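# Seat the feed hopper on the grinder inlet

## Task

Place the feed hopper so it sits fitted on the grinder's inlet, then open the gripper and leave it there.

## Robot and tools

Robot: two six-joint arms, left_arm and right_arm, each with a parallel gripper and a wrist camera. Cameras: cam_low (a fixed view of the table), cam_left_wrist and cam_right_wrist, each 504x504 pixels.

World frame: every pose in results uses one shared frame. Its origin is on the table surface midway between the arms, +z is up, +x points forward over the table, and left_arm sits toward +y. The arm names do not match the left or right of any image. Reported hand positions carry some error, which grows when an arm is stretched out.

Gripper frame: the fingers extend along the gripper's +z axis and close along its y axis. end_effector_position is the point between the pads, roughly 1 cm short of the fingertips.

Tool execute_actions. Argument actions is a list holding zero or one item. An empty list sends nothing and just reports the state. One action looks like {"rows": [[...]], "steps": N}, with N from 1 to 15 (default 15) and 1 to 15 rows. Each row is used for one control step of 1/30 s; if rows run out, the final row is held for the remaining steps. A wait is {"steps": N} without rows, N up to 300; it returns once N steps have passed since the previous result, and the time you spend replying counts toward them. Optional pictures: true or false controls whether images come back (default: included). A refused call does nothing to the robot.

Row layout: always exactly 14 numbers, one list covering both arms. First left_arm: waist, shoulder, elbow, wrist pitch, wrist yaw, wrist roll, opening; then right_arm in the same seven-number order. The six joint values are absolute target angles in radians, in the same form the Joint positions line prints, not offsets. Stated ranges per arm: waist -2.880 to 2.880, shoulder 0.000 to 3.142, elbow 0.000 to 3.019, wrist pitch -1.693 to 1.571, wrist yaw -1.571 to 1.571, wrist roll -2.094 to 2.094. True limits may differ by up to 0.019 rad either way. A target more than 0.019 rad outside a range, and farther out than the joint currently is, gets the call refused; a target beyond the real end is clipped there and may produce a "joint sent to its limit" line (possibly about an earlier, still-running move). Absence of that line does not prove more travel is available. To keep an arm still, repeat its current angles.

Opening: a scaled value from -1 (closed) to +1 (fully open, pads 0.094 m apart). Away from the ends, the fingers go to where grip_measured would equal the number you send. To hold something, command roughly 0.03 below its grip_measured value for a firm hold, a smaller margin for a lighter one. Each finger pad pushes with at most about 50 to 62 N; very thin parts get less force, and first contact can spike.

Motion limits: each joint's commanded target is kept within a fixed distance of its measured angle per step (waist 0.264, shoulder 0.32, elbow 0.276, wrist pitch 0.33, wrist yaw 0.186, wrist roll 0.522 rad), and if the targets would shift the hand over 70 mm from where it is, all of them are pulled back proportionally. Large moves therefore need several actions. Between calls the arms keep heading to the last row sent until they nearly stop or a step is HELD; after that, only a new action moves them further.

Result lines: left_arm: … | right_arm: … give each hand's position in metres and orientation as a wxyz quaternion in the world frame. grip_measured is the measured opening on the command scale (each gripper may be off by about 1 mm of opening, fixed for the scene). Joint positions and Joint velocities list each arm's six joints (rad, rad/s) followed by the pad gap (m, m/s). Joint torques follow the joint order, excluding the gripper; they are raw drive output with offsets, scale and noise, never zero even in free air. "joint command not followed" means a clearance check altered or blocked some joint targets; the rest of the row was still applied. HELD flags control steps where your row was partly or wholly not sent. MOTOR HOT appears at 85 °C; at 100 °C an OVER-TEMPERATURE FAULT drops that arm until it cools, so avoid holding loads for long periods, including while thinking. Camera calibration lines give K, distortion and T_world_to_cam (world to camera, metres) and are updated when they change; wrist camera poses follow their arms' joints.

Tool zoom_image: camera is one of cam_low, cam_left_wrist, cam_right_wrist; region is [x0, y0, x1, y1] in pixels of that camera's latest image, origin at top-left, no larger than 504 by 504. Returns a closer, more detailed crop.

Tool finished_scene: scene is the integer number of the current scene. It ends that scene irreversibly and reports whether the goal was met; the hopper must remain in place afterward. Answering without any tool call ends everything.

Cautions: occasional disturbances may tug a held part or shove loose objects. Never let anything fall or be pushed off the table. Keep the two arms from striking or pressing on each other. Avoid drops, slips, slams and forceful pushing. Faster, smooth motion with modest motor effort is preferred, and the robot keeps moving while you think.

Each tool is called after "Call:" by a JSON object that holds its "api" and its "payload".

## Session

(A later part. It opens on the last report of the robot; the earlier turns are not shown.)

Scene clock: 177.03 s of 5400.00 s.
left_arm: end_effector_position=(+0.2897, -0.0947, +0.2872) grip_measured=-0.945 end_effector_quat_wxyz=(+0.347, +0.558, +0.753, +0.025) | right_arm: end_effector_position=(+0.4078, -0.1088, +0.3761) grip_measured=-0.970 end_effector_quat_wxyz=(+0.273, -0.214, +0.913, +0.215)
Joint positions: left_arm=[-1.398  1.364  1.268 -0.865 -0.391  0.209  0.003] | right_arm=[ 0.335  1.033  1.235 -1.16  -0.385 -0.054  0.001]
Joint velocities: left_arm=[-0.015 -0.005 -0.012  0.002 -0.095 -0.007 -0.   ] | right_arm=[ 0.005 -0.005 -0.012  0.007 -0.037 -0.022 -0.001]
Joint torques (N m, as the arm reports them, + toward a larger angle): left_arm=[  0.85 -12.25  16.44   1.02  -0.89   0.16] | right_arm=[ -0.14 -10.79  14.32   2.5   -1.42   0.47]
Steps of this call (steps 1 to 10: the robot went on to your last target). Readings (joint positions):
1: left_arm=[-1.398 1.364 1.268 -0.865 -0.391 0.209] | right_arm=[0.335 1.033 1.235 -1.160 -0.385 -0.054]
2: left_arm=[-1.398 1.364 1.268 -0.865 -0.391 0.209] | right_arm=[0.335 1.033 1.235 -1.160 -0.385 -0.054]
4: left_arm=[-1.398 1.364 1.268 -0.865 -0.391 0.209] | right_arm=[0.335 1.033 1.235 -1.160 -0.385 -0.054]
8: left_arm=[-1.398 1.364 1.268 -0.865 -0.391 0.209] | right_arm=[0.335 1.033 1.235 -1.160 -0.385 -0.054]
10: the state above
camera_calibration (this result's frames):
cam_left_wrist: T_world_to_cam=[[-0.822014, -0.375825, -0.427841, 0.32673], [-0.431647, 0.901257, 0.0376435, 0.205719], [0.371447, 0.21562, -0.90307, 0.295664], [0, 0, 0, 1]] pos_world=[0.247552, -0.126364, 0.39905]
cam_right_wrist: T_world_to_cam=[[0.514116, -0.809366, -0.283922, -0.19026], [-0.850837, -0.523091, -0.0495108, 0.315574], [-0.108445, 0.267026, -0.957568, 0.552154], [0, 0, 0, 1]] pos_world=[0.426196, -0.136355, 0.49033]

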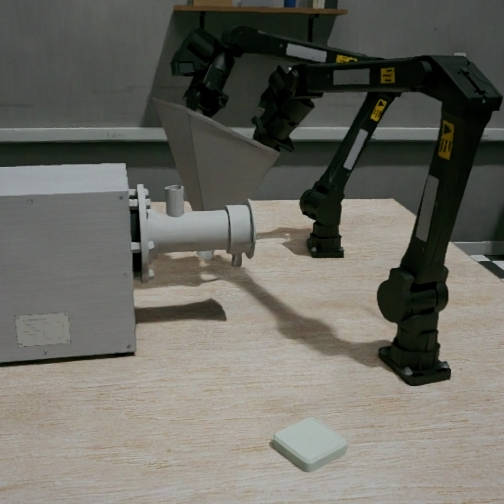

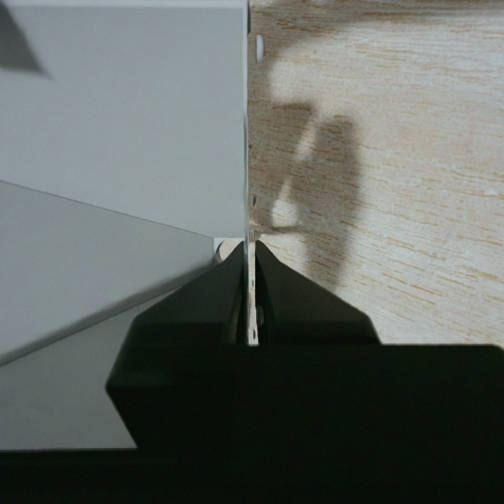

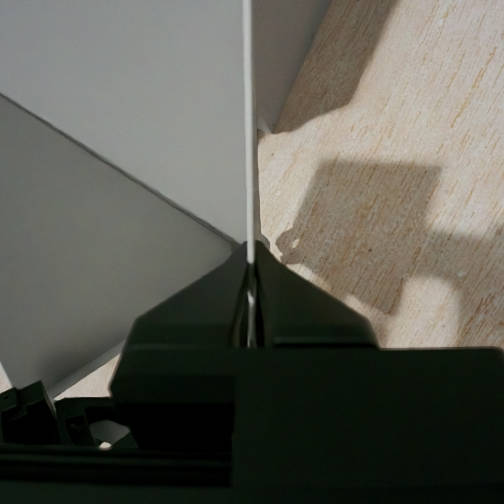

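Call:
{"api": "execute_actions", "payload": {"actions": [{"rows":[[-1.392,1.32,1.36,-0.86,-0.41,0.225,-1,0.33,0.99,1.28,-1.145,-0.40,0,-1],[-1.392,1.31,1.37,-0.85,-0.42,0.225,-1,0.33,1.0,1.275,-1.15,-0.40,0,-0.95],[-1.392,1.30,1.38,-0.845,-0.42,0.225,-1,0.33,1.01,1.27,-1.15,-0.39,0,-0.9],[-1.392,1.30,1.38,-0.845,-0.42,0.225,-1,0.33,1.02,1.265,-1.15,-0.385,0,-0.8],[-1.392,1.30,1.38,-0.845,-0.42,0.225,-1,0.33,1.025,1.26,-1.15,-0.385,0,-0.6],[-1.392,1.30,1.38,-0.845,-0.42,0.225,-1,0.33,1.025,1.26,-1.15,-0.385,0,-0.2]]}]}}

Scene clock: 179.30 s of 5400.00 s.
left_arm: end_effector_position=(+0.2869, -0.0955, +0.2839) grip_measured=-0.945 end_effector_quat_wxyz=(+0.339, +0.544, +0.767, +0.010) | right_arm: end_effector_position=(+0.4068, -0.1092, +0.3783) grip_measured=-0.203 end_effector_quat_wxyz=(+0.272, -0.197, +0.916, +0.220)
Joint positions: left_arm=[-1.397  1.367  1.268 -0.873 -0.371  0.159  0.003] | right_arm=[ 0.334  1.028  1.235 -1.16  -0.385 -0.017  0.037]
Joint velocities: left_arm=[ 0.005 -0.005 -0.012 -0.002 -0.051 -0.051 -0.001] | right_arm=[-0.005 -0.005  0.002 -0.007  0.022  0.007  0.001]
Joint torques (N m, as the arm reports them, + toward a larger angle): left_arm=[  0.63 -14.56  17.13   1.92  -2.07   0.68] | right_arm=[-0.39 -7.14 12.19  2.17 -0.27  0.15]
Steps of this call (steps 1 to 15: the robot went on to your last target; steps 16 to 53: nothing new was sent; steps 54 to 68: all 15 steps of this action). Readings (joint positions):
54: left_arm=[-1.398 1.364 1.268 -0.865 -0.391 0.209] | right_arm=[0.335 1.033 1.235 -1.160 -0.383 -0.054]
55: left_arm=[-1.398 1.364 1.268 -0.865 -0.393 0.209] | right_arm=[0.335 1.033 1.235 -1.160 -0.384 -0.053]
57: left_arm=[-1.398 1.364 1.268 -0.866 -0.390 0.202] | right_arm=[0.334 1.032 1.235 -1.160 -0.385 -0.040]
61: left_arm=[-1.397 1.367 1.268 -0.873 -0.370 0.174] | right_arm=[0.334 1.028 1.235 -1.160 -0.385 -0.026]
68: the state above
camera_calibration (this result's frames):
cam_left_wrist: T_world_to_cam=[[-0.826039, -0.408062, -0.388775, 0.309667], [-0.455014, 0.889882, 0.0327513, 0.212289], [0.332599, 0.203952, -0.920751, 0.308877], [0, 0, 0, 1]] pos_world=[0.24966, -0.125545, 0.397836]
cam_right_wrist: T_world_to_cam=[[0.487225, -0.818464, -0.304515, -0.171666], [-0.86587, -0.498091, -0.0466434, 0.322337], [-0.1135, 0.286396, -0.951365, 0.556128], [0, 0, 0, 1]] pos_world=[0.425862, -0.139222, 0.491841]

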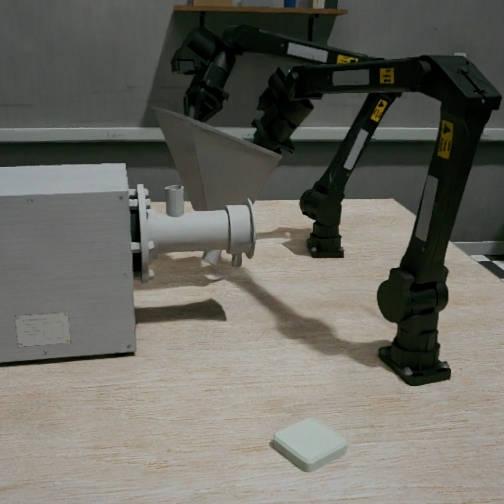

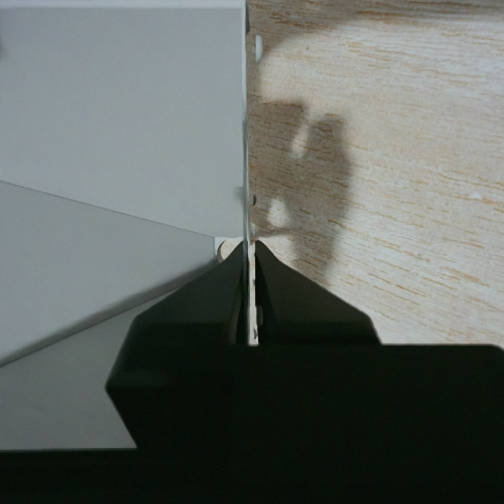

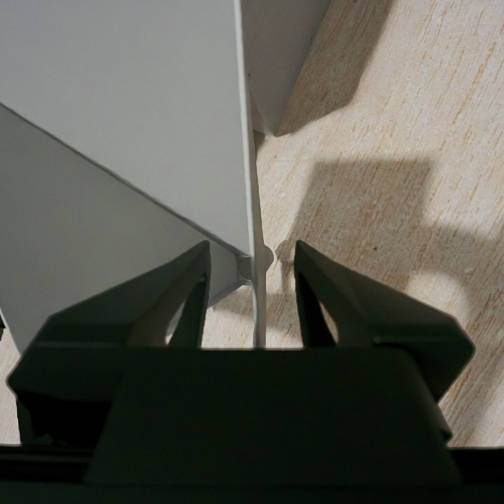

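Call:
{"api": "execute_actions", "payload": {"actions": [{"rows":[[-1.392,1.30,1.38,-0.845,-0.42,0.225,-1,0.32,1.01,1.3,-1.17,-0.385,0,-0.2],[-1.392,1.30,1.38,-0.845,-0.42,0.225,-1,0.31,1.0,1.33,-1.19,-0.385,0,-0.2],[-1.392,1.30,1.38,-0.845,-0.42,0.225,-1,0.30,1.0,1.36,-1.21,-0.385,0,-0.2],[-1.392,1.30,1.38,-0.845,-0.42,0.225,-1,0.29,1.0,1.39,-1.23,-0.385,0,-0.2],[-1.392,1.30,1.38,-0.845,-0.42,0.225,-1,0.28,1.0,1.42,-1.25,-0.385,0,-0.2],[-1.392,1.30,1.38,-0.845,-0.42,0.225,-1,0.27,1.0,1.45,-1.27,-0.385,0,-0.2],[-1.392,1.30,1.38,-0.845,-0.42,0.225,-1,0.26,1.0,1.48,-1.29,-0.385,0,-0.2],[-1.392,1.30,1.38,-0.845,-0.42,0.225,-1,0.25,1.0,1.5,-1.3,-0.385,0,-0.2]]}], "pictures": false}}

Call:
{"api": "execute_actions", "payload": {"actions": [{"rows":[[-1.392,1.30,1.38,-0.845,-0.42,0.225,-1,-0.5,0.9,1.4,-1.2,0,0,1]]}], "pictures": false}}

Scene clock: 183.53 s of 5400.00 s.
left_arm: end_effector_position=(+0.2869, -0.0955, +0.2839) grip_measured=-0.945 end_effector_quat_wxyz=(+0.339, +0.542, +0.769, +0.009) | right_arm: end_effector_position=(+0.3975, -0.1446, +0.4991) grip_measured=-0.203 end_effector_quat_wxyz=(+0.357, -0.169, +0.894, +0.211)
Joint positions: left_arm=[-1.397  1.367  1.268 -0.873 -0.371  0.154  0.003] | right_arm=[ 0.25   0.985  1.478 -1.279 -0.385 -0.015  0.037]
Joint velocities: left_arm=[-0.015  0.005 -0.012  0.007  0.037  0.066  0.   ] | right_arm=[-0.024 -0.093 -0.022 -0.071 -0.051  0.066 -0.   ]
Joint torques (N m, as the arm reports them, + toward a larger angle): left_arm=[  0.63 -14.4   17.2    1.93  -2.06   0.65] | right_arm=[-0.18 -3.54 11.29  1.21 -0.26  0.13]
Steps of this call (steps 1 to 15: the robot went on to your last target; steps 16 to 90: nothing new was sent; then 0.73 s passed at rest; steps 91 to 105: all 15 steps of this action). Readings (joint positions):
91: left_arm=[-1.397 1.367 1.268 -0.873 -0.371 0.154] | right_arm=[0.334 1.028 1.237 -1.160 -0.385 -0.015]
92: left_arm=[-1.397 1.367 1.268 -0.873 -0.371 0.154] | right_arm=[0.333 1.028 1.242 -1.164 -0.385 -0.015]
94: left_arm=[-1.397 1.367 1.268 -0.873 -0.371 0.154] | right_arm=[0.321 1.028 1.272 -1.188 -0.385 -0.015]
98: left_arm=[-1.397 1.367 1.268 -0.873 -0.371 0.154] | right_arm=[0.280 1.027 1.393 -1.251 -0.385 -0.015]
105: the state above

Scene clock: 184.03 s of 5400.00 s.
left_arm: end_effector_position=(+0.2869, -0.0955, +0.2839) grip_measured=-0.945 end_effector_quat_wxyz=(+0.339, +0.542, +0.769, +0.009) | right_arm: end_effector_position=(+0.3512, -0.4864, +0.4836) grip_measured=+1.000 end_effector_quat_wxyz=(+0.384, +0.263, +0.877, -0.122)
Joint positions: left_arm=[-1.397  1.367  1.268 -0.873 -0.371  0.154  0.003] | right_arm=[-0.539  0.922  1.402 -1.221  0.005 -0.011  0.094]
Joint velocities: left_arm=[-0.024 -0.015 -0.007 -0.007  0.022 -0.066 -0.   ] | right_arm=[ 0.142 -0.103 -0.022  0.012 -0.022 -0.037  0.   ]
Joint torques (N m, as the arm reports them, + toward a larger angle): left_arm=[  0.74 -14.44  17.19   1.95  -2.06   0.65] | right_arm=[ 2.32 -6.47  9.32  3.05 -0.27  0.14]
Steps of this call (steps 1 to 15: all 15 steps of this action). Readings (joint positions):
1: left_arm=[-1.397 1.367 1.268 -0.873 -0.371 0.154] | right_arm=[0.239 0.978 1.472 -1.271 -0.335 -0.015]
2: left_arm=[-1.397 1.367 1.268 -0.873 -0.371 0.154] | right_arm=[0.203 0.967 1.456 -1.256 -0.268 -0.015]
4: left_arm=[-1.397 1.367 1.268 -0.873 -0.371 0.154] | right_arm=[0.089 0.945 1.427 -1.244 -0.134 -0.015]
8: left_arm=[-1.397 1.367 1.268 -0.873 -0.371 0.154] | right_arm=[-0.200 0.928 1.405 -1.231 -0.017 -0.015]
15: the state above

Call:
{"api": "execute_actions", "payload": {"actions": [{"rows":[[-1.392,1.30,1.4,-0.86,-0.412,0.22,-1,-0.5,0.85,1.3,-1.1,0,0,1],[-1.392,1.30,1.418,-0.877,-0.404,0.216,-1,-0.5,0.8,1.22,-1.0,0,0,1],[-1.392,1.30,1.436,-0.894,-0.396,0.212,-1,-0.5,0.75,1.14,-0.9,0,0,1],[-1.392,1.30,1.454,-0.911,-0.388,0.208,-1,-0.5,0.7,1.06,-0.8,0,0,1],[-1.392,1.30,1.472,-0.928,-0.38,0.204,-1,-0.5,0.65,0.98,-0.7,0,0,1],[-1.392,1.30,1.49,-0.945,-0.372,0.2,-1,-0.5,0.6,0.9,-0.6,0,0,1],[-1.392,1.30,1.508,-0.962,-0.364,0.196,-1,-0.5,0.55,0.82,-0.5,0,0,1],[-1.392,1.30,1.526,-0.979,-0.356,0.192,-1,-0.5,0.5,0.74,-0.4,0,0,1],[-1.392,1.30,1.544,-0.996,-0.348,0.188,-1,-0.5,0.45,0.66,-0.3,0,0,1],[-1.392,1.30,1.562,-1.013,-0.34,0.184,-1,-0.5,0.4,0.58,-0.2,0,0,1],[-1.392,1.30,1.58,-1.03,-0.332,0.18,-1,-0.5,0.35,0.5,-0.1,0,0,1],[-1.392,1.30,1.598,-1.047,-0.324,0.176,-1,-0.5,0.3,0.42,0,0,0,1],[-1.392,1.30,1.616,-1.064,-0.316,0.172,-1,-0.5,0.3,0.34,0.1,0,0,1],[-1.392,1.30,1.634,-1.081,-0.308,0.168,-1,-0.5,0.3,0.27,0.2,0,0,1],[-1.392,1.30,1.652,-1.098,-0.3,0.164,-1,-0.5,0.3,0.27,0.35,0,0,1]]}], "pictures": false}}

Call:
{"api": "execute_actions", "payload": {"actions": [{"rows":[[-1.392,1.30,1.67,-1.115,-0.291,0.16,-1,-0.5,0.3,0.27,0.35,0,0,1],[-1.392,1.30,1.688,-1.132,-0.282,0.156,-1,-0.5,0.3,0.27,0.35,0,0,1],[-1.392,1.30,1.706,-1.149,-0.273,0.152,-1,-0.5,0.3,0.27,0.35,0,0,1],[-1.392,1.30,1.724,-1.166,-0.264,0.148,-1,-0.5,0.3,0.27,0.35,0,0,1],[-1.392,1.30,1.742,-1.183,-0.255,0.144,-1,-0.5,0.3,0.27,0.35,0,0,1],[-1.392,1.30,1.76,-1.2,-0.246,0.14,-1,-0.5,0.3,0.27,0.35,0,0,1],[-1.392,1.30,1.778,-1.217,-0.237,0.136,-1,-0.5,0.3,0.27,0.35,0,0,1],[-1.392,1.30,1.796,-1.234,-0.228,0.132,-1,-0.5,0.3,0.27,0.35,0,0,1],[-1.392,1.30,1.814,-1.251,-0.219,0.128,-1,-0.5,0.3,0.27,0.35,0,0,1],[-1.392,1.30,1.832,-1.268,-0.21,0.124,-1,-0.5,0.3,0.27,0.35,0,0,1],[-1.392,1.30,1.85,-1.285,-0.201,0.12,-1,-0.5,0.3,0.27,0.35,0,0,1],[-1.392,1.30,1.868,-1.302,-0.192,0.116,-1,-0.5,0.3,0.27,0.35,0,0,1],[-1.392,1.30,1.886,-1.319,-0.183,0.112,-1,-0.5,0.3,0.27,0.35,0,0,1],[-1.392,1.30,1.904,-1.336,-0.174,0.108,-1,-0.5,0.3,0.27,0.35,0,0,1],[-1.392,1.30,1.922,-1.353,-0.165,0.104,-1,-0.5,0.3,0.27,0.35,0,0,1]]}], "pictures": false}}

Call:
{"api": "execute_actions", "payload": {"actions": [{"rows":[[-1.392,1.305,1.94,-1.372,-0.156,0.1,-1,-0.5,0.3,0.27,0.35,0,0,1],[-1.392,1.31,1.958,-1.391,-0.147,0.096,-1,-0.5,0.3,0.27,0.35,0,0,1],[-1.392,1.315,1.976,-1.41,-0.138,0.092,-1,-0.5,0.3,0.27,0.35,0,0,1],[-1.392,1.32,1.994,-1.429,-0.129,0.088,-1,-0.5,0.3,0.27,0.35,0,0,1],[-1.392,1.325,2.012,-1.448,-0.12,0.084,-1,-0.5,0.3,0.27,0.35,0,0,1],[-1.392,1.33,2.03,-1.467,-0.111,0.08,-1,-0.5,0.3,0.27,0.35,0,0,1],[-1.392,1.335,2.048,-1.486,-0.102,0.076,-1,-0.5,0.3,0.27,0.35,0,0,1],[-1.392,1.34,2.066,-1.505,-0.093,0.072,-1,-0.5,0.3,0.27,0.35,0,0,1],[-1.392,1.345,2.084,-1.524,-0.084,0.068,-1,-0.5,0.3,0.27,0.35,0,0,1],[-1.392,1.35,2.102,-1.543,-0.075,0.064,-1,-0.5,0.3,0.27,0.35,0,0,1],[-1.392,1.35,2.12,-1.562,-0.066,0.06,-1,-0.5,0.3,0.27,0.35,0,0,1],[-1.392,1.35,2.138,-1.581,-0.057,0.056,-1,-0.5,0.3,0.27,0.35,0,0,1],[-1.392,1.35,2.156,-1.6,-0.048,0.052,-1,-0.5,0.3,0.27,0.35,0,0,1],[-1.392,1.35,2.174,-1.615,-0.04,0.048,-1,-0.5,0.3,0.27,0.35,0,0,1],[-1.392,1.35,2.19,-1.63,-0.04,0.044,-1,-0.5,0.3,0.27,0.35,0,0,1]]}], "pictures": false}}

Call:
{"api": "execute_actions", "payload": {"actions": [{"steps":20}]}}

Scene clock: 197.40 s of 5400.00 s.
left_arm: end_effector_position=(+0.2576, -0.0763, +0.2523) grip_measured=-0.945 end_effector_quat_wxyz=(+0.240, +0.566, +0.789, -0.003) | right_arm: end_effector_position=(+0.3025, -0.4398, +0.3595) grip_measured=+1.000 end_effector_quat_wxyz=(+0.727, +0.176, +0.629, -0.212)
Joint positions: left_arm=[-1.397  1.381  1.268 -1.036 -0.248  0.107  0.003] | right_arm=[-0.503  0.28   0.34   0.088  0.002 -0.011  0.094]
Joint velocities: left_arm=[-0.015  0.044 -0.017 -0.413  0.198 -0.081  0.   ] | right_arm=[-0.015 -0.357 -1.785  2.933  0.037 -0.066  0.   ]
Joint torques (N m, as the arm reports them, + toward a larger angle): left_arm=[  0.49 -13.17  19.62   1.44  -1.89   0.45] | right_arm=[ 0.28  4.68 14.1   2.9  -0.15  0.13]
Steps of this call (steps 1 to 30: the robot went on to your last target; steps 31 to 90: nothing new was sent; then 9.87 s passed at rest; steps 91 to 105: all 15 steps of this action). Readings (joint positions):
91: left_arm=[-1.397 1.367 1.268 -0.874 -0.370 0.153] | right_arm=[-0.503 0.901 1.387 -1.197 0.002 -0.011]
92: left_arm=[-1.397 1.367 1.268 -0.877 -0.366 0.152] | right_arm=[-0.503 0.882 1.347 -1.137 0.002 -0.011]
94: left_arm=[-1.397 1.367 1.268 -0.892 -0.352 0.149] | right_arm=[-0.503 0.812 1.209 -0.977 0.002 -0.011]
98: left_arm=[-1.397 1.369 1.268 -0.940 -0.312 0.133] | right_arm=[-0.503 0.610 0.871 -0.615 0.002 -0.011]
105: the state above

Scene clock: 197.90 s of 5400.00 s.
left_arm: end_effector_position=(+0.2204, -0.0390, +0.2309) grip_measured=-0.941 end_effector_quat_wxyz=(+0.118, +0.589, +0.799, +0.001) | right_arm: end_effector_position=(+0.2997, -0.4381, +0.3525) grip_measured=+1.000 end_effector_quat_wxyz=(+0.765, +0.163, +0.581, -0.223)
Joint positions: left_arm=[-1.397  1.385  1.268 -1.253 -0.126  0.093  0.003] | right_arm=[-0.503  0.297  0.244  0.327  0.002 -0.011  0.094]
Joint velocities: left_arm=[-0.005 -0.005 -0.007 -0.222  0.227  0.183  0.   ] | right_arm=[-0.005  0.005  0.007 -0.007  0.037 -0.007  0.   ]
Joint torques (N m, as the arm reports them, + toward a larger angle): left_arm=[  0.4  -13.04  19.94  -0.17  -1.65  -0.2 ] | right_arm=[ 0.26  1.7  12.72  3.29 -0.15  0.13]
Steps of this call (steps 1 to 15: all 15 steps of this action). Readings (joint positions):
1: left_arm=[-1.397 1.383 1.268 -1.050 -0.240 0.104] | right_arm=[-0.503 0.275 0.290 0.172 0.002 -0.011]
2: left_arm=[-1.397 1.384 1.268 -1.065 -0.232 0.102] | right_arm=[-0.503 0.280 0.260 0.227 0.002 -0.011]
4: left_arm=[-1.397 1.385 1.268 -1.095 -0.215 0.097] | right_arm=[-0.503 0.293 0.244 0.280 0.002 -0.011]
8: left_arm=[-1.397 1.385 1.268 -1.154 -0.182 0.090] | right_arm=[-0.503 0.297 0.244 0.323 0.002 -0.011]
15: the state above

Scene clock: 198.40 s of 5400.00 s.
left_arm: end_effector_position=(+0.1919, -0.0316, +0.2501) grip_measured=-0.941 end_effector_quat_wxyz=(+0.026, +0.625, +0.780, -0.021) | right_arm: end_effector_position=(+0.2997, -0.4381, +0.3525) grip_measured=+1.000 end_effector_quat_wxyz=(+0.765, +0.163, +0.581, -0.223)
Joint positions: left_arm=[-1.398  1.419  1.367 -1.453  0.01   0.161  0.003] | right_arm=[-0.503  0.297  0.244  0.327  0.002 -0.011  0.094]
Joint velocities: left_arm=[-0.024  0.034  0.227 -0.501  0.242 -0.022 -0.001] | right_arm=[-0.005 -0.015 -0.012  0.007  0.022  0.066  0.   ]
Joint torques (N m, as the arm reports them, + toward a larger angle): left_arm=[  0.71 -13.94  19.04  -1.08  -1.77  -0.72] | right_arm=[ 0.27  1.53 12.69  3.28 -0.15  0.13]
Steps of this call (steps 1 to 15: all 15 steps of this action). Readings (joint positions):
1: left_arm=[-1.397 1.385 1.268 -1.260 -0.117 0.101] | right_arm=[-0.503 0.297 0.244 0.327 0.002 -0.011]
2: left_arm=[-1.397 1.385 1.270 -1.268 -0.109 0.109] | right_arm=[-0.503 0.297 0.244 0.327 0.002 -0.011]
4: left_arm=[-1.397 1.387 1.276 -1.287 -0.093 0.125] | right_arm=[-0.503 0.297 0.244 0.327 0.002 -0.011]
8: left_arm=[-1.397 1.396 1.301 -1.340 -0.056 0.149] | right_arm=[-0.503 0.297 0.244 0.327 0.002 -0.011]
15: the state above

Scene clock: 199.07 s of 5400.00 s.
left_arm: end_effector_position=(+0.1826, -0.0124, +0.2675) grip_measured=-0.941 end_effector_quat_wxyz=(-0.013, +0.594, +0.804, +0.001) | right_arm: end_effector_position=(+0.2997, -0.4381, +0.3525) grip_measured=+1.000 end_effector_quat_wxyz=(+0.765, +0.163, +0.581, -0.223)
Joint positions: left_arm=[-1.401  1.419  1.415 -1.59   0.012  0.078  0.003] | right_arm=[-0.503  0.297  0.244  0.327  0.002 -0.011  0.094]
Joint velocities: left_arm=[-0.005 -0.005  0.027  0.022 -0.007 -0.081  0.001] | right_arm=[-0.005  0.015 -0.007 -0.002  0.022  0.007  0.   ]
Joint torques (N m, as the arm reports them, + toward a larger angle): left_arm=[  0.68 -12.78  20.44  -0.41  -1.24  -0.1 ] | right_arm=[ 0.28  1.53 12.7   3.28 -0.15  0.12]
Steps of this call (steps 1 to 20: the robot went on to your last target). Readings (joint positions):
1: left_arm=[-1.399 1.419 1.375 -1.470 0.016 0.159] | right_arm=[-0.503 0.297 0.244 0.327 0.002 -0.011]
2: left_arm=[-1.400 1.419 1.382 -1.486 0.020 0.156] | right_arm=[-0.503 0.297 0.244 0.327 0.002 -0.011]
4: left_arm=[-1.401 1.419 1.394 -1.516 0.021 0.145] | right_arm=[-0.503 0.297 0.244 0.327 0.002 -0.011]
8: left_arm=[-1.401 1.419 1.408 -1.561 0.015 0.117] | right_arm=[-0.503 0.297 0.244 0.327 0.002 -0.011]
20: the state above
camera_calibration (this result's frames):
cam_left_wrist: T_world_to_cam=[[-0.955941, -0.293398, 0.0097233, 0.169641], [-0.229152, 0.766501, 0.599971, -0.103056], [-0.183483, 0.571309, -0.799963, 0.378039], [0, 0, 0, 1]] pos_world=[0.207915, -0.0872119, 0.362599]
cam_right_wrist: T_world_to_cam=[[-0.521566, -0.853076, 0.0151911, -0.222093], [-0.29059, 0.160869, -0.943228, 0.496979], [0.802201, -0.49637, -0.331799, -0.222136], [0, 0, 0, 1]] pos_world=[0.206779, -0.379673, 0.398433]

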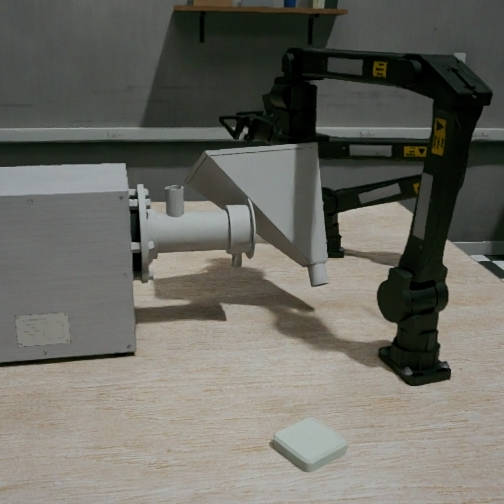

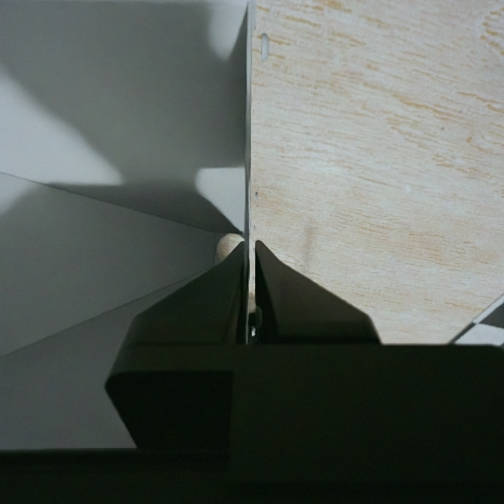

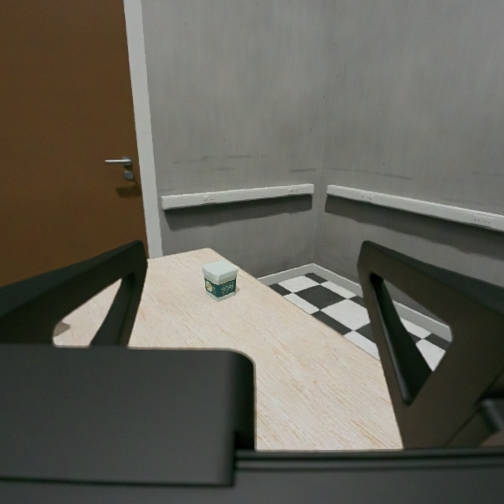

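Call:
{"api": "execute_actions", "payload": {"actions": [{"rows":[[-1.392,1.36,2.19,-1.66,-0.04,0.044,-1,-0.5,0.3,0.27,0.35,0,0,1]]}], "pictures": false}}

Call:
{"api": "execute_actions", "payload": {"actions": [{"steps":45}], "pictures": false}}

Scene clock: 202.90 s of 5400.00 s.
left_arm: end_effector_position=(+0.1849, -0.0173, +0.2890) grip_measured=-0.941 end_effector_quat_wxyz=(-0.003, +0.587, +0.809, -0.004) | right_arm: end_effector_position=(+0.2997, -0.4381, +0.3525) grip_measured=+1.000 end_effector_quat_wxyz=(+0.765, +0.163, +0.581, -0.223)
Joint positions: left_arm=[-1.401  1.419  1.471 -1.622  0.01   0.062  0.003] | right_arm=[-0.503  0.297  0.244  0.327  0.002 -0.011  0.094]
Joint velocities: left_arm=[ 0.005  0.015  0.066 -0.007 -0.037 -0.11   0.001] | right_arm=[-0.015 -0.005 -0.002  0.007  0.037 -0.007  0.   ]
Joint torques (N m, as the arm reports them, + toward a larger angle): left_arm=[  0.76 -12.47  20.51  -0.22  -1.25  -0.09] | right_arm=[ 0.27  1.55 12.7   3.28 -0.15  0.13]
Steps of this call (steps 1 to 30: the robot went on to your last target; steps 31 to 90: nothing new was sent; then 0.33 s passed at rest; steps 91 to 105: all 15 steps of this action). Readings (joint positions):
91: left_arm=[-1.401 1.419 1.442 -1.593 0.011 0.063] | right_arm=[-0.503 0.297 0.244 0.327 0.002 -0.011]
92: left_arm=[-1.401 1.419 1.443 -1.596 0.011 0.063] | right_arm=[-0.503 0.297 0.244 0.327 0.002 -0.011]
94: left_arm=[-1.401 1.419 1.447 -1.606 0.011 0.063] | right_arm=[-0.503 0.297 0.244 0.327 0.002 -0.011]
98: left_arm=[-1.401 1.419 1.455 -1.618 0.010 0.062] | right_arm=[-0.503 0.297 0.244 0.327 0.002 -0.011]
105: the state above

Scene clock: 204.40 s of 5400.00 s.
left_arm: end_effector_position=(+0.1892, -0.0282, +0.3141) grip_measured=-0.941 end_effector_quat_wxyz=(+0.021, +0.584, +0.811, -0.020) | right_arm: end_effector_position=(+0.2997, -0.4381, +0.3525) grip_measured=+1.000 end_effector_quat_wxyz=(+0.765, +0.163, +0.581, -0.223)
Joint positions: left_arm=[-1.401  1.419  1.536 -1.631  0.01   0.053  0.003] | right_arm=[-0.503  0.297  0.244  0.327  0.002 -0.011  0.094]
Joint velocities: left_arm=[-0.005  0.024  0.017  0.007  0.007 -0.037 -0.001] | right_arm=[-0.005  0.015  0.007  0.002 -0.037 -0.051  0.   ]
Joint torques (N m, as the arm reports them, + toward a larger angle): left_arm=[  0.82 -12.56  20.72  -0.19  -1.24  -0.02] | right_arm=[ 0.28  1.56 12.7   3.28 -0.15  0.12]
Steps of this call (steps 1 to 45: the robot went on to your last target). Readings (joint positions):
1: left_arm=[-1.401 1.419 1.473 -1.623 0.010 0.062] | right_arm=[-0.503 0.297 0.244 0.327 0.002 -0.011]
2: left_arm=[-1.401 1.419 1.476 -1.623 0.010 0.062] | right_arm=[-0.503 0.297 0.244 0.327 0.002 -0.011]
4: left_arm=[-1.401 1.419 1.481 -1.623 0.010 0.061] | right_arm=[-0.503 0.297 0.244 0.327 0.002 -0.011]
8: left_arm=[-1.401 1.419 1.489 -1.625 0.010 0.061] | right_arm=[-0.503 0.297 0.244 0.327 0.002 -0.011]
45: the state above

Call:
{"api": "execute_actions", "payload": {"actions": [{"rows":[[-1.40,1.42,2.19,-1.64,-0.03,0.044,-1,-0.5,0.3,0.27,0.35,0,0,1]]}], "pictures": false}}

Call:
{"api": "execute_actions", "payload": {"actions": [{"steps":30}], "pictures": false}}

Scene clock: 209.67 s of 5400.00 s.
left_arm: end_effector_position=(+0.1984, -0.0522, +0.3226) grip_measured=-0.941 end_effector_quat_wxyz=(+0.029, +0.580, +0.814, -0.026) | right_arm: end_effector_position=(+0.2997, -0.4381, +0.3525) grip_measured=+1.000 end_effector_quat_wxyz=(+0.765, +0.163, +0.581, -0.223)
Joint positions: left_arm=[-1.401  1.476  1.618 -1.635  0.011  0.045  0.003] | right_arm=[-0.503  0.297  0.244  0.327  0.002 -0.011  0.094]
Joint velocities: left_arm=[-0.015  0.015 -0.017  0.012  0.022  0.037 -0.   ] | right_arm=[ 0.015  0.015  0.017 -0.007  0.066  0.066  0.   ]
Joint torques (N m, as the arm reports them, + toward a larger angle): left_arm=[  0.4  -12.95  20.9    0.35  -1.02   0.01] | right_arm=[ 0.24  1.54 12.69  3.27 -0.15  0.13]
Steps of this call (steps 1 to 15: the robot went on to your last target; steps 16 to 90: nothing new was sent; then 1.77 s passed at rest; steps 91 to 105: all 15 steps of this action). Readings (joint positions):
91: left_arm=[-1.401 1.422 1.549 -1.633 0.010 0.050] | right_arm=[-0.503 0.297 0.244 0.327 0.002 -0.011]
92: left_arm=[-1.401 1.426 1.556 -1.635 0.010 0.048] | right_arm=[-0.503 0.297 0.244 0.327 0.002 -0.011]
94: left_arm=[-1.401 1.439 1.574 -1.635 0.010 0.045] | right_arm=[-0.503 0.297 0.244 0.327 0.002 -0.011]
98: left_arm=[-1.401 1.463 1.604 -1.635 0.010 0.045] | right_arm=[-0.503 0.297 0.244 0.327 0.002 -0.011]
105: the state above

Scene clock: 210.67 s of 5400.00 s.
left_arm: end_effector_position=(+0.1984, -0.0524, +0.3223) grip_measured=-0.941 end_effector_quat_wxyz=(+0.029, +0.580, +0.814, -0.026) | right_arm: end_effector_position=(+0.2997, -0.4381, +0.3525) grip_measured=+1.000 end_effector_quat_wxyz=(+0.765, +0.163, +0.581, -0.223)
Joint positions: left_arm=[-1.401  1.477  1.618 -1.635  0.012  0.045  0.003] | right_arm=[-0.503  0.297  0.244  0.327  0.002 -0.011  0.094]
Joint velocities: left_arm=[-0.024 -0.015 -0.007  0.002  0.051 -0.022 -0.   ] | right_arm=[-0.015 -0.005  0.012 -0.007 -0.066 -0.007  0.   ]
Joint torques (N m, as the arm reports them, + toward a larger angle): left_arm=[  0.41 -13.35  20.85   0.4   -1.02   0.01] | right_arm=[ 0.27  1.55 12.7   3.27 -0.15  0.13]
Steps of this call (steps 1 to 15: the robot went on to your last target; steps 16 to 30: nothing new was sent). Readings (joint positions):
1: left_arm=[-1.401 1.477 1.618 -1.635 0.012 0.045] | right_arm=[-0.503 0.297 0.244 0.327 0.002 -0.011]
2: left_arm=[-1.401 1.477 1.618 -1.635 0.012 0.045] | right_arm=[-0.503 0.297 0.244 0.327 0.002 -0.011]
4: left_arm=[-1.401 1.477 1.618 -1.635 0.012 0.045] | right_arm=[-0.503 0.297 0.244 0.327 0.002 -0.011]
8: left_arm=[-1.401 1.477 1.618 -1.635 0.012 0.045] | right_arm=[-0.503 0.297 0.244 0.327 0.002 -0.011]
30: the state above
All arms were judged still, so your last target was given up. Only a new action makes them travel on or press farther. Fingers that are still opening or closing keep moving.

Call:
{"api": "execute_actions", "payload": {"actions": [{"rows":[[-1.40,1.50,2.19,-1.64,-0.03,0.044,-1,-0.5,0.3,0.27,0.35,0,0,1],[-1.40,1.52,2.19,-1.64,-0.03,0.044,-1,-0.5,0.3,0.27,0.35,0,0,1],[-1.40,1.54,2.19,-1.64,-0.03,0.044,-1,-0.5,0.3,0.27,0.35,0,0,1],[-1.40,1.56,2.19,-1.64,-0.03,0.044,-1,-0.5,0.3,0.27,0.35,0,0,1],[-1.40,1.58,2.19,-1.64,-0.03,0.044,-1,-0.5,0.3,0.27,0.35,0,0,1],[-1.40,1.60,2.19,-1.64,-0.03,0.044,-1,-0.5,0.3,0.27,0.35,0,0,1],[-1.40,1.62,2.19,-1.64,-0.03,0.044,-1,-0.5,0.3,0.27,0.35,0,0,1],[-1.40,1.64,2.19,-1.64,-0.03,0.044,-1,-0.5,0.3,0.27,0.35,0,0,1],[-1.40,1.66,2.19,-1.64,-0.03,0.044,-1,-0.5,0.3,0.27,0.35,0,0,1],[-1.40,1.68,2.19,-1.64,-0.03,0.044,-1,-0.5,0.3,0.27,0.35,0,0,1],[-1.40,1.70,2.19,-1.64,-0.03,0.044,-1,-0.5,0.3,0.27,0.35,0,0,1]]}], "pictures": false}}

Call:
{"api": "execute_actions", "payload": {"actions": [{"steps":15}], "pictures": false}}

Scene clock: 215.93 s of 5400.00 s.
left_arm: end_effector_position=(+0.2401, -0.1547, +0.3116) grip_measured=-0.941 end_effector_quat_wxyz=(+0.044, +0.575, +0.816, -0.032) | right_arm: end_effector_position=(+0.2997, -0.4381, +0.3525) grip_measured=+1.000 end_effector_quat_wxyz=(+0.765, +0.163, +0.581, -0.223)
Joint positions: left_arm=[-1.401  1.756  1.93  -1.635  0.005  0.034  0.003] | right_arm=[-0.503  0.297  0.244  0.327  0.002 -0.011  0.094]
Joint velocities: left_arm=[ 0.005  0.327  0.11   0.076  0.11  -0.037  0.002] | right_arm=[ 0.005 -0.024 -0.007 -0.002 -0.007 -0.066  0.   ]
Joint torques (N m, as the arm reports them, + toward a larger angle): left_arm=[  0.62 -20.28  19.64   0.12  -1.01   0.04] | right_arm=[ 0.23  1.51 12.7   3.27 -0.15  0.13]
Steps of this call (steps 1 to 90: nothing new was sent; then 1.77 s passed at rest; steps 91 to 105: all 15 steps of this action). Readings (joint positions):
91: left_arm=[-1.401 1.481 1.622 -1.636 0.012 0.044] | right_arm=[-0.503 0.297 0.244 0.327 0.002 -0.011]
92: left_arm=[-1.401 1.489 1.634 -1.641 0.011 0.041] | right_arm=[-0.503 0.297 0.244 0.327 0.002 -0.011]
94: left_arm=[-1.401 1.520 1.674 -1.646 0.008 0.034] | right_arm=[-0.503 0.297 0.244 0.327 0.002 -0.011]
98: left_arm=[-1.401 1.612 1.787 -1.646 0.002 0.032] | right_arm=[-0.503 0.297 0.244 0.327 0.002 -0.011]
105: the state above

Scene clock: 216.43 s of 5400.00 s.
left_arm: end_effector_position=(+0.2413, -0.1649, +0.2830) grip_measured=-0.941 end_effector_quat_wxyz=(+0.019, +0.576, +0.817, -0.025) | right_arm: end_effector_position=(+0.2997, -0.4381, +0.3525) grip_measured=+1.000 end_effector_quat_wxyz=(+0.765, +0.163, +0.581, -0.223)
Joint positions: left_arm=[-1.401  1.81   1.931 -1.633  0.021  0.034  0.003] | right_arm=[-0.503  0.297  0.244  0.327  0.002 -0.011  0.094]
Joint velocities: left_arm=[-0.015 -0.015 -0.012 -0.017  0.007 -0.051 -0.001] | right_arm=[-0.005 -0.015 -0.012  0.007  0.081  0.037  0.   ]
Joint torques (N m, as the arm reports them, + toward a larger angle): left_arm=[  0.28 -19.93  18.17   0.38  -1.     0.07] | right_arm=[ 0.28  1.51 12.7   3.28 -0.15  0.13]
Steps of this call (steps 1 to 15: the robot went on to your last target). Readings (joint positions):
1: left_arm=[-1.401 1.766 1.931 -1.633 0.007 0.034] | right_arm=[-0.503 0.297 0.244 0.327 0.002 -0.011]
2: left_arm=[-1.401 1.774 1.931 -1.633 0.009 0.034] | right_arm=[-0.503 0.297 0.244 0.327 0.002 -0.011]
4: left_arm=[-1.401 1.788 1.931 -1.633 0.014 0.034] | right_arm=[-0.503 0.297 0.244 0.327 0.002 -0.011]
8: left_arm=[-1.401 1.805 1.931 -1.633 0.019 0.034] | right_arm=[-0.503 0.297 0.244 0.327 0.002 -0.011]
15: the state above

Call:
{"api": "execute_actions", "payload": {"actions": [{"rows":[[-1.40,1.4,1.97,-1.64,-0.03,0.044,-1,-0.5,0.3,0.27,0.35,0,0,1]]}], "pictures": false}}

Call:
{"api": "execute_actions", "payload": {"actions": [{"steps":30}], "pictures": false}}

Scene clock: 218.47 s of 5400.00 s.
left_arm: end_effector_position=(+0.2359, -0.1572, +0.2676) grip_measured=-0.941 end_effector_quat_wxyz=(-0.001, +0.576, +0.817, -0.019) | right_arm: end_effector_position=(+0.2997, -0.4381, +0.3525) grip_measured=+1.000 end_effector_quat_wxyz=(+0.765, +0.163, +0.581, -0.223)
Joint positions: left_arm=[-1.401  1.808  1.889 -1.633  0.034  0.034  0.003] | right_arm=[-0.503  0.297  0.244  0.327  0.002 -0.011  0.094]
Joint velocities: left_arm=[-0.015  0.005 -0.032 -0.012 -0.007  0.007 -0.001] | right_arm=[-0.015 -0.005 -0.007  0.002 -0.022 -0.125  0.   ]
Joint torques (N m, as the arm reports them, + toward a larger angle): left_arm=[  0.39 -24.61  11.53   0.28  -0.98   0.06] | right_arm=[ 0.29  1.53 12.71  3.28 -0.15  0.13]
Steps of this call (steps 1 to 15: the robot went on to your last target; steps 16 to 46: nothing new was sent; steps 47 to 61: all 15 steps of this action). Readings (joint positions):
47: left_arm=[-1.401 1.810 1.930 -1.633 0.022 0.034] | right_arm=[-0.503 0.297 0.244 0.327 0.002 -0.011]
48: left_arm=[-1.401 1.809 1.927 -1.633 0.023 0.034] | right_arm=[-0.503 0.297 0.244 0.327 0.002 -0.011]
50: left_arm=[-1.401 1.808 1.919 -1.633 0.025 0.034] | right_arm=[-0.503 0.297 0.244 0.327 0.002 -0.011]
54: left_arm=[-1.401 1.808 1.904 -1.633 0.030 0.034] | right_arm=[-0.503 0.297 0.244 0.327 0.002 -0.011]
61: the state above

Scene clock: 219.47 s of 5400.00 s.
left_arm: end_effector_position=(+0.2356, -0.1566, +0.2663) grip_measured=-0.941 end_effector_quat_wxyz=(-0.003, +0.576, +0.817, -0.018) | right_arm: end_effector_position=(+0.2997, -0.4381, +0.3525) grip_measured=+1.000 end_effector_quat_wxyz=(+0.765, +0.163, +0.581, -0.223)
Joint positions: left_arm=[-1.401  1.808  1.885 -1.633  0.034  0.034  0.003] | right_arm=[-0.503  0.297  0.244  0.327  0.002 -0.011  0.094]
Joint velocities: left_arm=[ 0.005 -0.005 -0.007  0.007 -0.037  0.007  0.   ] | right_arm=[-0.015  0.005 -0.012  0.012  0.051 -0.095  0.   ]
Joint torques (N m, as the arm reports them, + toward a larger angle): left_arm=[  0.45 -24.76  11.47   0.27  -0.93   0.06] | right_arm=[ 0.27  1.52 12.7   3.28 -0.15  0.13]
Steps of this call (steps 1 to 15: the robot went on to your last target; steps 16 to 30: nothing new was sent). Readings (joint positions):
1: left_arm=[-1.401 1.808 1.888 -1.633 0.034 0.034] | right_arm=[-0.503 0.297 0.244 0.327 0.002 -0.011]
2: left_arm=[-1.401 1.808 1.887 -1.633 0.034 0.034] | right_arm=[-0.503 0.297 0.244 0.327 0.002 -0.011]
4: left_arm=[-1.401 1.808 1.886 -1.633 0.034 0.034] | right_arm=[-0.503 0.297 0.244 0.327 0.002 -0.011]
8: left_arm=[-1.401 1.808 1.886 -1.633 0.034 0.034] | right_arm=[-0.503 0.297 0.244 0.327 0.002 -0.011]
30: the state above
All arms were judged still, so your last target was given up. Only a new action makes them travel on or press farther. Fingers that are still opening or closing keep moving.

Call:
{"api": "execute_actions", "payload": {"actions": [{"rows":[[-1.40,1.3,1.87,-1.66,-0.03,0.044,-1,-0.5,0.3,0.27,0.35,0,0,1],[-1.40,1.3,1.85,-1.66,-0.03,0.044,-1,-0.5,0.3,0.27,0.35,0,0,1],[-1.40,1.3,1.83,-1.66,-0.03,0.044,-1,-0.5,0.3,0.27,0.35,0,0,1],[-1.40,1.3,1.82,-1.66,-0.03,0.044,-1,-0.5,0.3,0.27,0.35,0,0,1]],"steps":12}]}}

Scene clock: 224.70 s of 5400.00 s.
left_arm: end_effector_position=(+0.2240, -0.1263, +0.2468) grip_measured=-0.941 end_effector_quat_wxyz=(-0.030, +0.578, +0.816, +0.001) | right_arm: end_effector_position=(+0.2997, -0.4381, +0.3525) grip_measured=+1.000 end_effector_quat_wxyz=(+0.765, +0.163, +0.581, -0.223)
Joint positions: left_arm=[-1.401  1.76   1.767 -1.63   0.032  0.039  0.003] | right_arm=[-0.503  0.297  0.244  0.327  0.002 -0.011  0.094]
Joint velocities: left_arm=[-0.015 -0.063 -0.11   0.012  0.051  0.022 -0.001] | right_arm=[-0.005  0.005  0.002  0.007 -0.037 -0.022  0.   ]
Joint torques (N m, as the arm reports them, + toward a larger angle): left_arm=[  0.44 -24.64  11.6   -0.23  -1.01   0.03] | right_arm=[ 0.25  1.51 12.7   3.28 -0.15  0.13]
Steps of this call (steps 1 to 90: nothing new was sent; then 1.83 s passed at rest; steps 91 to 102: all 12 steps of this action). Readings (joint positions):
91: left_arm=[-1.401 1.807 1.881 -1.632 0.034 0.034] | right_arm=[-0.503 0.297 0.244 0.327 0.002 -0.011]
92: left_arm=[-1.401 1.802 1.872 -1.630 0.033 0.037] | right_arm=[-0.503 0.297 0.244 0.327 0.002 -0.011]
94: left_arm=[-1.401 1.791 1.845 -1.630 0.032 0.039] | right_arm=[-0.503 0.297 0.244 0.327 0.002 -0.011]
98: left_arm=[-1.401 1.770 1.793 -1.630 0.032 0.039] | right_arm=[-0.503 0.297 0.244 0.327 0.002 -0.011]
102: the state above
camera_calibration (this result's frames):
cam_left_wrist: T_world_to_cam=[[-0.94301, -0.331434, 0.0297368, 0.163347], [-0.242149, 0.744764, 0.621845, 0.000889969], [-0.228247, 0.579205, -0.782576, 0.440892], [0, 0, 0, 1]] pos_world=[0.254886, -0.201891, 0.339621]
cam_right_wrist: T_world_to_cam=[[-0.521566, -0.853076, 0.0151911, -0.222093], [-0.29059, 0.160869, -0.943228, 0.496979], [0.802201, -0.49637, -0.331799, -0.222136], [0, 0, 0, 1]] pos_world=[0.206779, -0.379673, 0.398433]

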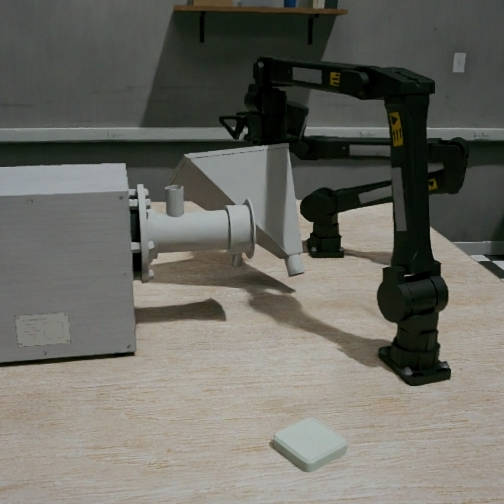

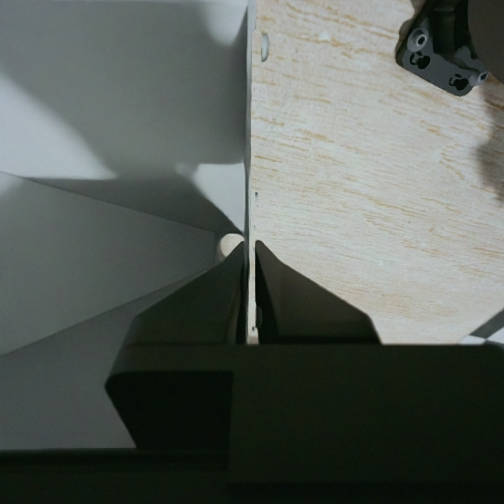

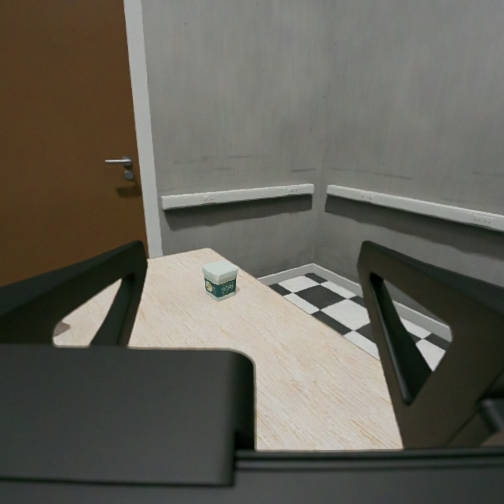

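Call:
{"api": "execute_actions", "payload": {"actions": [{"rows":[[-1.40,1.0,1.76,-1.66,-0.03,0.044,-1,-0.5,0.3,0.27,0.35,0,0,1]],"steps":15}], "pictures": false}}

Scene clock: 226.47 s of 5400.00 s.
left_arm: end_effector_position=(+0.2098, -0.0903, +0.2894) grip_measured=-0.941 end_effector_quat_wxyz=(-0.001, +0.579, +0.815, -0.018) | right_arm: end_effector_position=(+0.2997, -0.4381, +0.3525) grip_measured=+1.000 end_effector_quat_wxyz=(+0.765, +0.163, +0.581, -0.223)
Joint positions: left_arm=[-1.401  1.612  1.688 -1.629  0.032  0.041  0.003] | right_arm=[-0.503  0.297  0.244  0.327  0.002 -0.011  0.094]
Joint velocities: left_arm=[ 0.005 -0.171 -0.037 -0.002 -0.037 -0.022 -0.   ] | right_arm=[-0.005 -0.005 -0.012 -0.002  0.007  0.007  0.   ]
Joint torques (N m, as the arm reports them, + toward a larger angle): left_arm=[  0.38 -21.77  11.71  -0.04  -1.     0.02] | right_arm=[ 0.29  1.53 12.71  3.28 -0.15  0.13]
Steps of this call (steps 1 to 38: the robot went on to your last target; steps 39 to 53: all 15 steps of this action). Readings (joint positions):
39: left_arm=[-1.401 1.689 1.741 -1.630 0.032 0.039] | right_arm=[-0.503 0.297 0.244 0.327 0.002 -0.011]
40: left_arm=[-1.401 1.683 1.736 -1.629 0.032 0.041] | right_arm=[-0.503 0.297 0.244 0.327 0.002 -0.011]
42: left_arm=[-1.401 1.672 1.723 -1.629 0.032 0.041] | right_arm=[-0.503 0.297 0.244 0.327 0.002 -0.011]
46: left_arm=[-1.401 1.648 1.702 -1.629 0.032 0.041] | right_arm=[-0.503 0.297 0.244 0.327 0.002 -0.011]
53: the state above

Call:
{"api": "execute_actions", "payload": {"actions": [{"rows":[[-1.40,0.9,1.76,-1.66,-0.03,0.044,-1,-0.5,0.3,0.27,0.35,0,0,1]],"steps":15}], "pictures": false}}

Call:
{"api": "execute_actions", "payload": {"actions": [{"steps":45}]}}

Scene clock: 228.57 s of 5400.00 s.
left_arm: end_effector_position=(+0.1467, +0.0815, +0.5110) grip_measured=-0.941 end_effector_quat_wxyz=(+0.221, +0.538, +0.799, -0.155) | right_arm: end_effector_position=(+0.2997, -0.4381, +0.3525) grip_measured=+1.000 end_effector_quat_wxyz=(+0.765, +0.163, +0.581, -0.223)
Joint positions: left_arm=[-1.401  1.009  1.667 -1.682  0.005 -0.011  0.003] | right_arm=[-0.503  0.297  0.244  0.327  0.002 -0.011  0.094]
Joint velocities: left_arm=[ 0.005 -0.425  0.002 -0.022 -0.095 -0.022 -0.   ] | right_arm=[-0.005 -0.005 -0.007  0.007 -0.037  0.007  0.   ]
Joint torques (N m, as the arm reports them, + toward a larger angle): left_arm=[ 0.32 -6.23 13.79  1.72 -1.01  0.54] | right_arm=[ 0.27  1.53 12.7   3.28 -0.15  0.13]
Steps of this call (steps 1 to 48: the robot went on to your last target; steps 49 to 63: all 15 steps of this action). Readings (joint positions):
49: left_arm=[-1.401 1.210 1.667 -1.663 0.027 0.009] | right_arm=[-0.503 0.297 0.244 0.327 0.002 -0.011]
50: left_arm=[-1.401 1.197 1.667 -1.665 0.027 0.007] | right_arm=[-0.503 0.297 0.244 0.327 0.002 -0.011]
52: left_arm=[-1.401 1.171 1.667 -1.668 0.027 0.003] | right_arm=[-0.503 0.297 0.244 0.327 0.002 -0.011]
56: left_arm=[-1.401 1.113 1.667 -1.675 0.025 -0.004] | right_arm=[-0.503 0.297 0.244 0.327 0.002 -0.011]
63: the state above

Scene clock: 230.07 s of 5400.00 s.
left_arm: end_effector_position=(+0.1366, +0.1143, +0.5345) grip_measured=-0.941 end_effector_quat_wxyz=(+0.260, +0.529, +0.789, -0.173) | right_arm: end_effector_position=(+0.2997, -0.4381, +0.3525) grip_measured=+1.000 end_effector_quat_wxyz=(+0.765, +0.163, +0.581, -0.223)
Joint positions: left_arm=[-1.401  0.921  1.667 -1.682 -0.01  -0.011  0.003] | right_arm=[-0.503  0.297  0.244  0.327  0.002 -0.011  0.094]
Joint velocities: left_arm=[-0.005 -0.005 -0.002  0.012  0.022 -0.022  0.001] | right_arm=[-0.005 -0.015  0.007  0.002 -0.007  0.022  0.   ]
Joint torques (N m, as the arm reports them, + toward a larger angle): left_arm=[ 0.45 -2.08 15.21  2.04 -0.93  0.68] | right_arm=[ 0.28  1.53 12.7   3.28 -0.15  0.13]
Steps of this call (steps 1 to 30: the robot went on to your last target; steps 31 to 45: nothing new was sent). Readings (joint positions):
1: left_arm=[-1.401 0.994 1.667 -1.682 0.002 -0.011] | right_arm=[-0.503 0.297 0.244 0.327 0.002 -0.011]
2: left_arm=[-1.401 0.980 1.667 -1.682 -0.001 -0.011] | right_arm=[-0.503 0.297 0.244 0.327 0.002 -0.011]
4: left_arm=[-1.401 0.955 1.667 -1.682 -0.007 -0.011] | right_arm=[-0.503 0.297 0.244 0.327 0.002 -0.011]
8: left_arm=[-1.401 0.923 1.667 -1.682 -0.011 -0.011] | right_arm=[-0.503 0.297 0.244 0.327 0.002 -0.011]
45: the state above
All arms were judged still, so your last target was given up. Only a new action makes them travel on or press farther. Fingers that are still opening or closing keep moving.
camera_calibration (this result's frames):
cam_left_wrist: T_world_to_cam=[[-0.92386, -0.382684, -0.005891, 0.174389], [-0.382573, 0.923813, -0.0143735, -0.0396012], [0.0109427, -0.0110254, -0.999879, 0.65764], [0, 0, 0, 1]] pos_world=[0.138764, 0.110571, 0.658019]
cam_right_wrist: T_world_to_cam=[[-0.521566, -0.853076, 0.0151911, -0.222093], [-0.29059, 0.160869, -0.943228, 0.496979], [0.802201, -0.49637, -0.331799, -0.222136], [0, 0, 0, 1]] pos_world=[0.206779, -0.379673, 0.398433]

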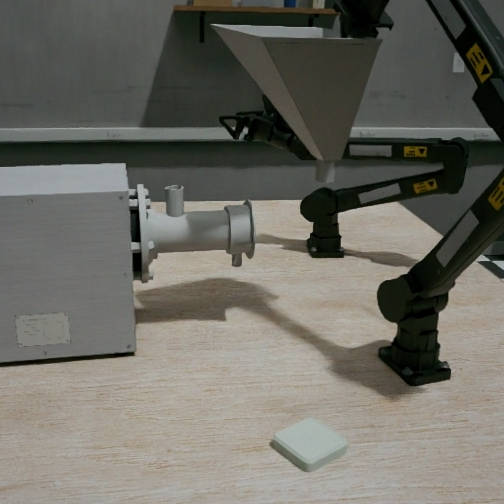

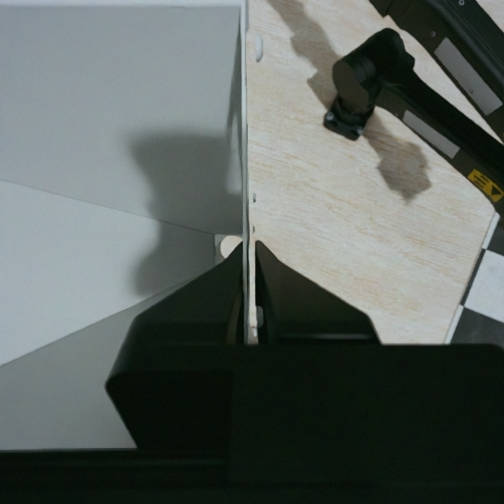

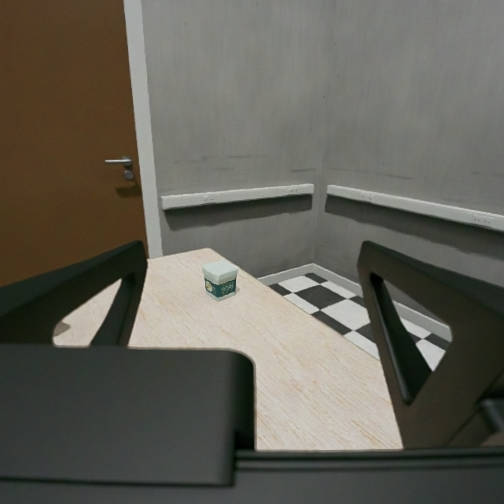

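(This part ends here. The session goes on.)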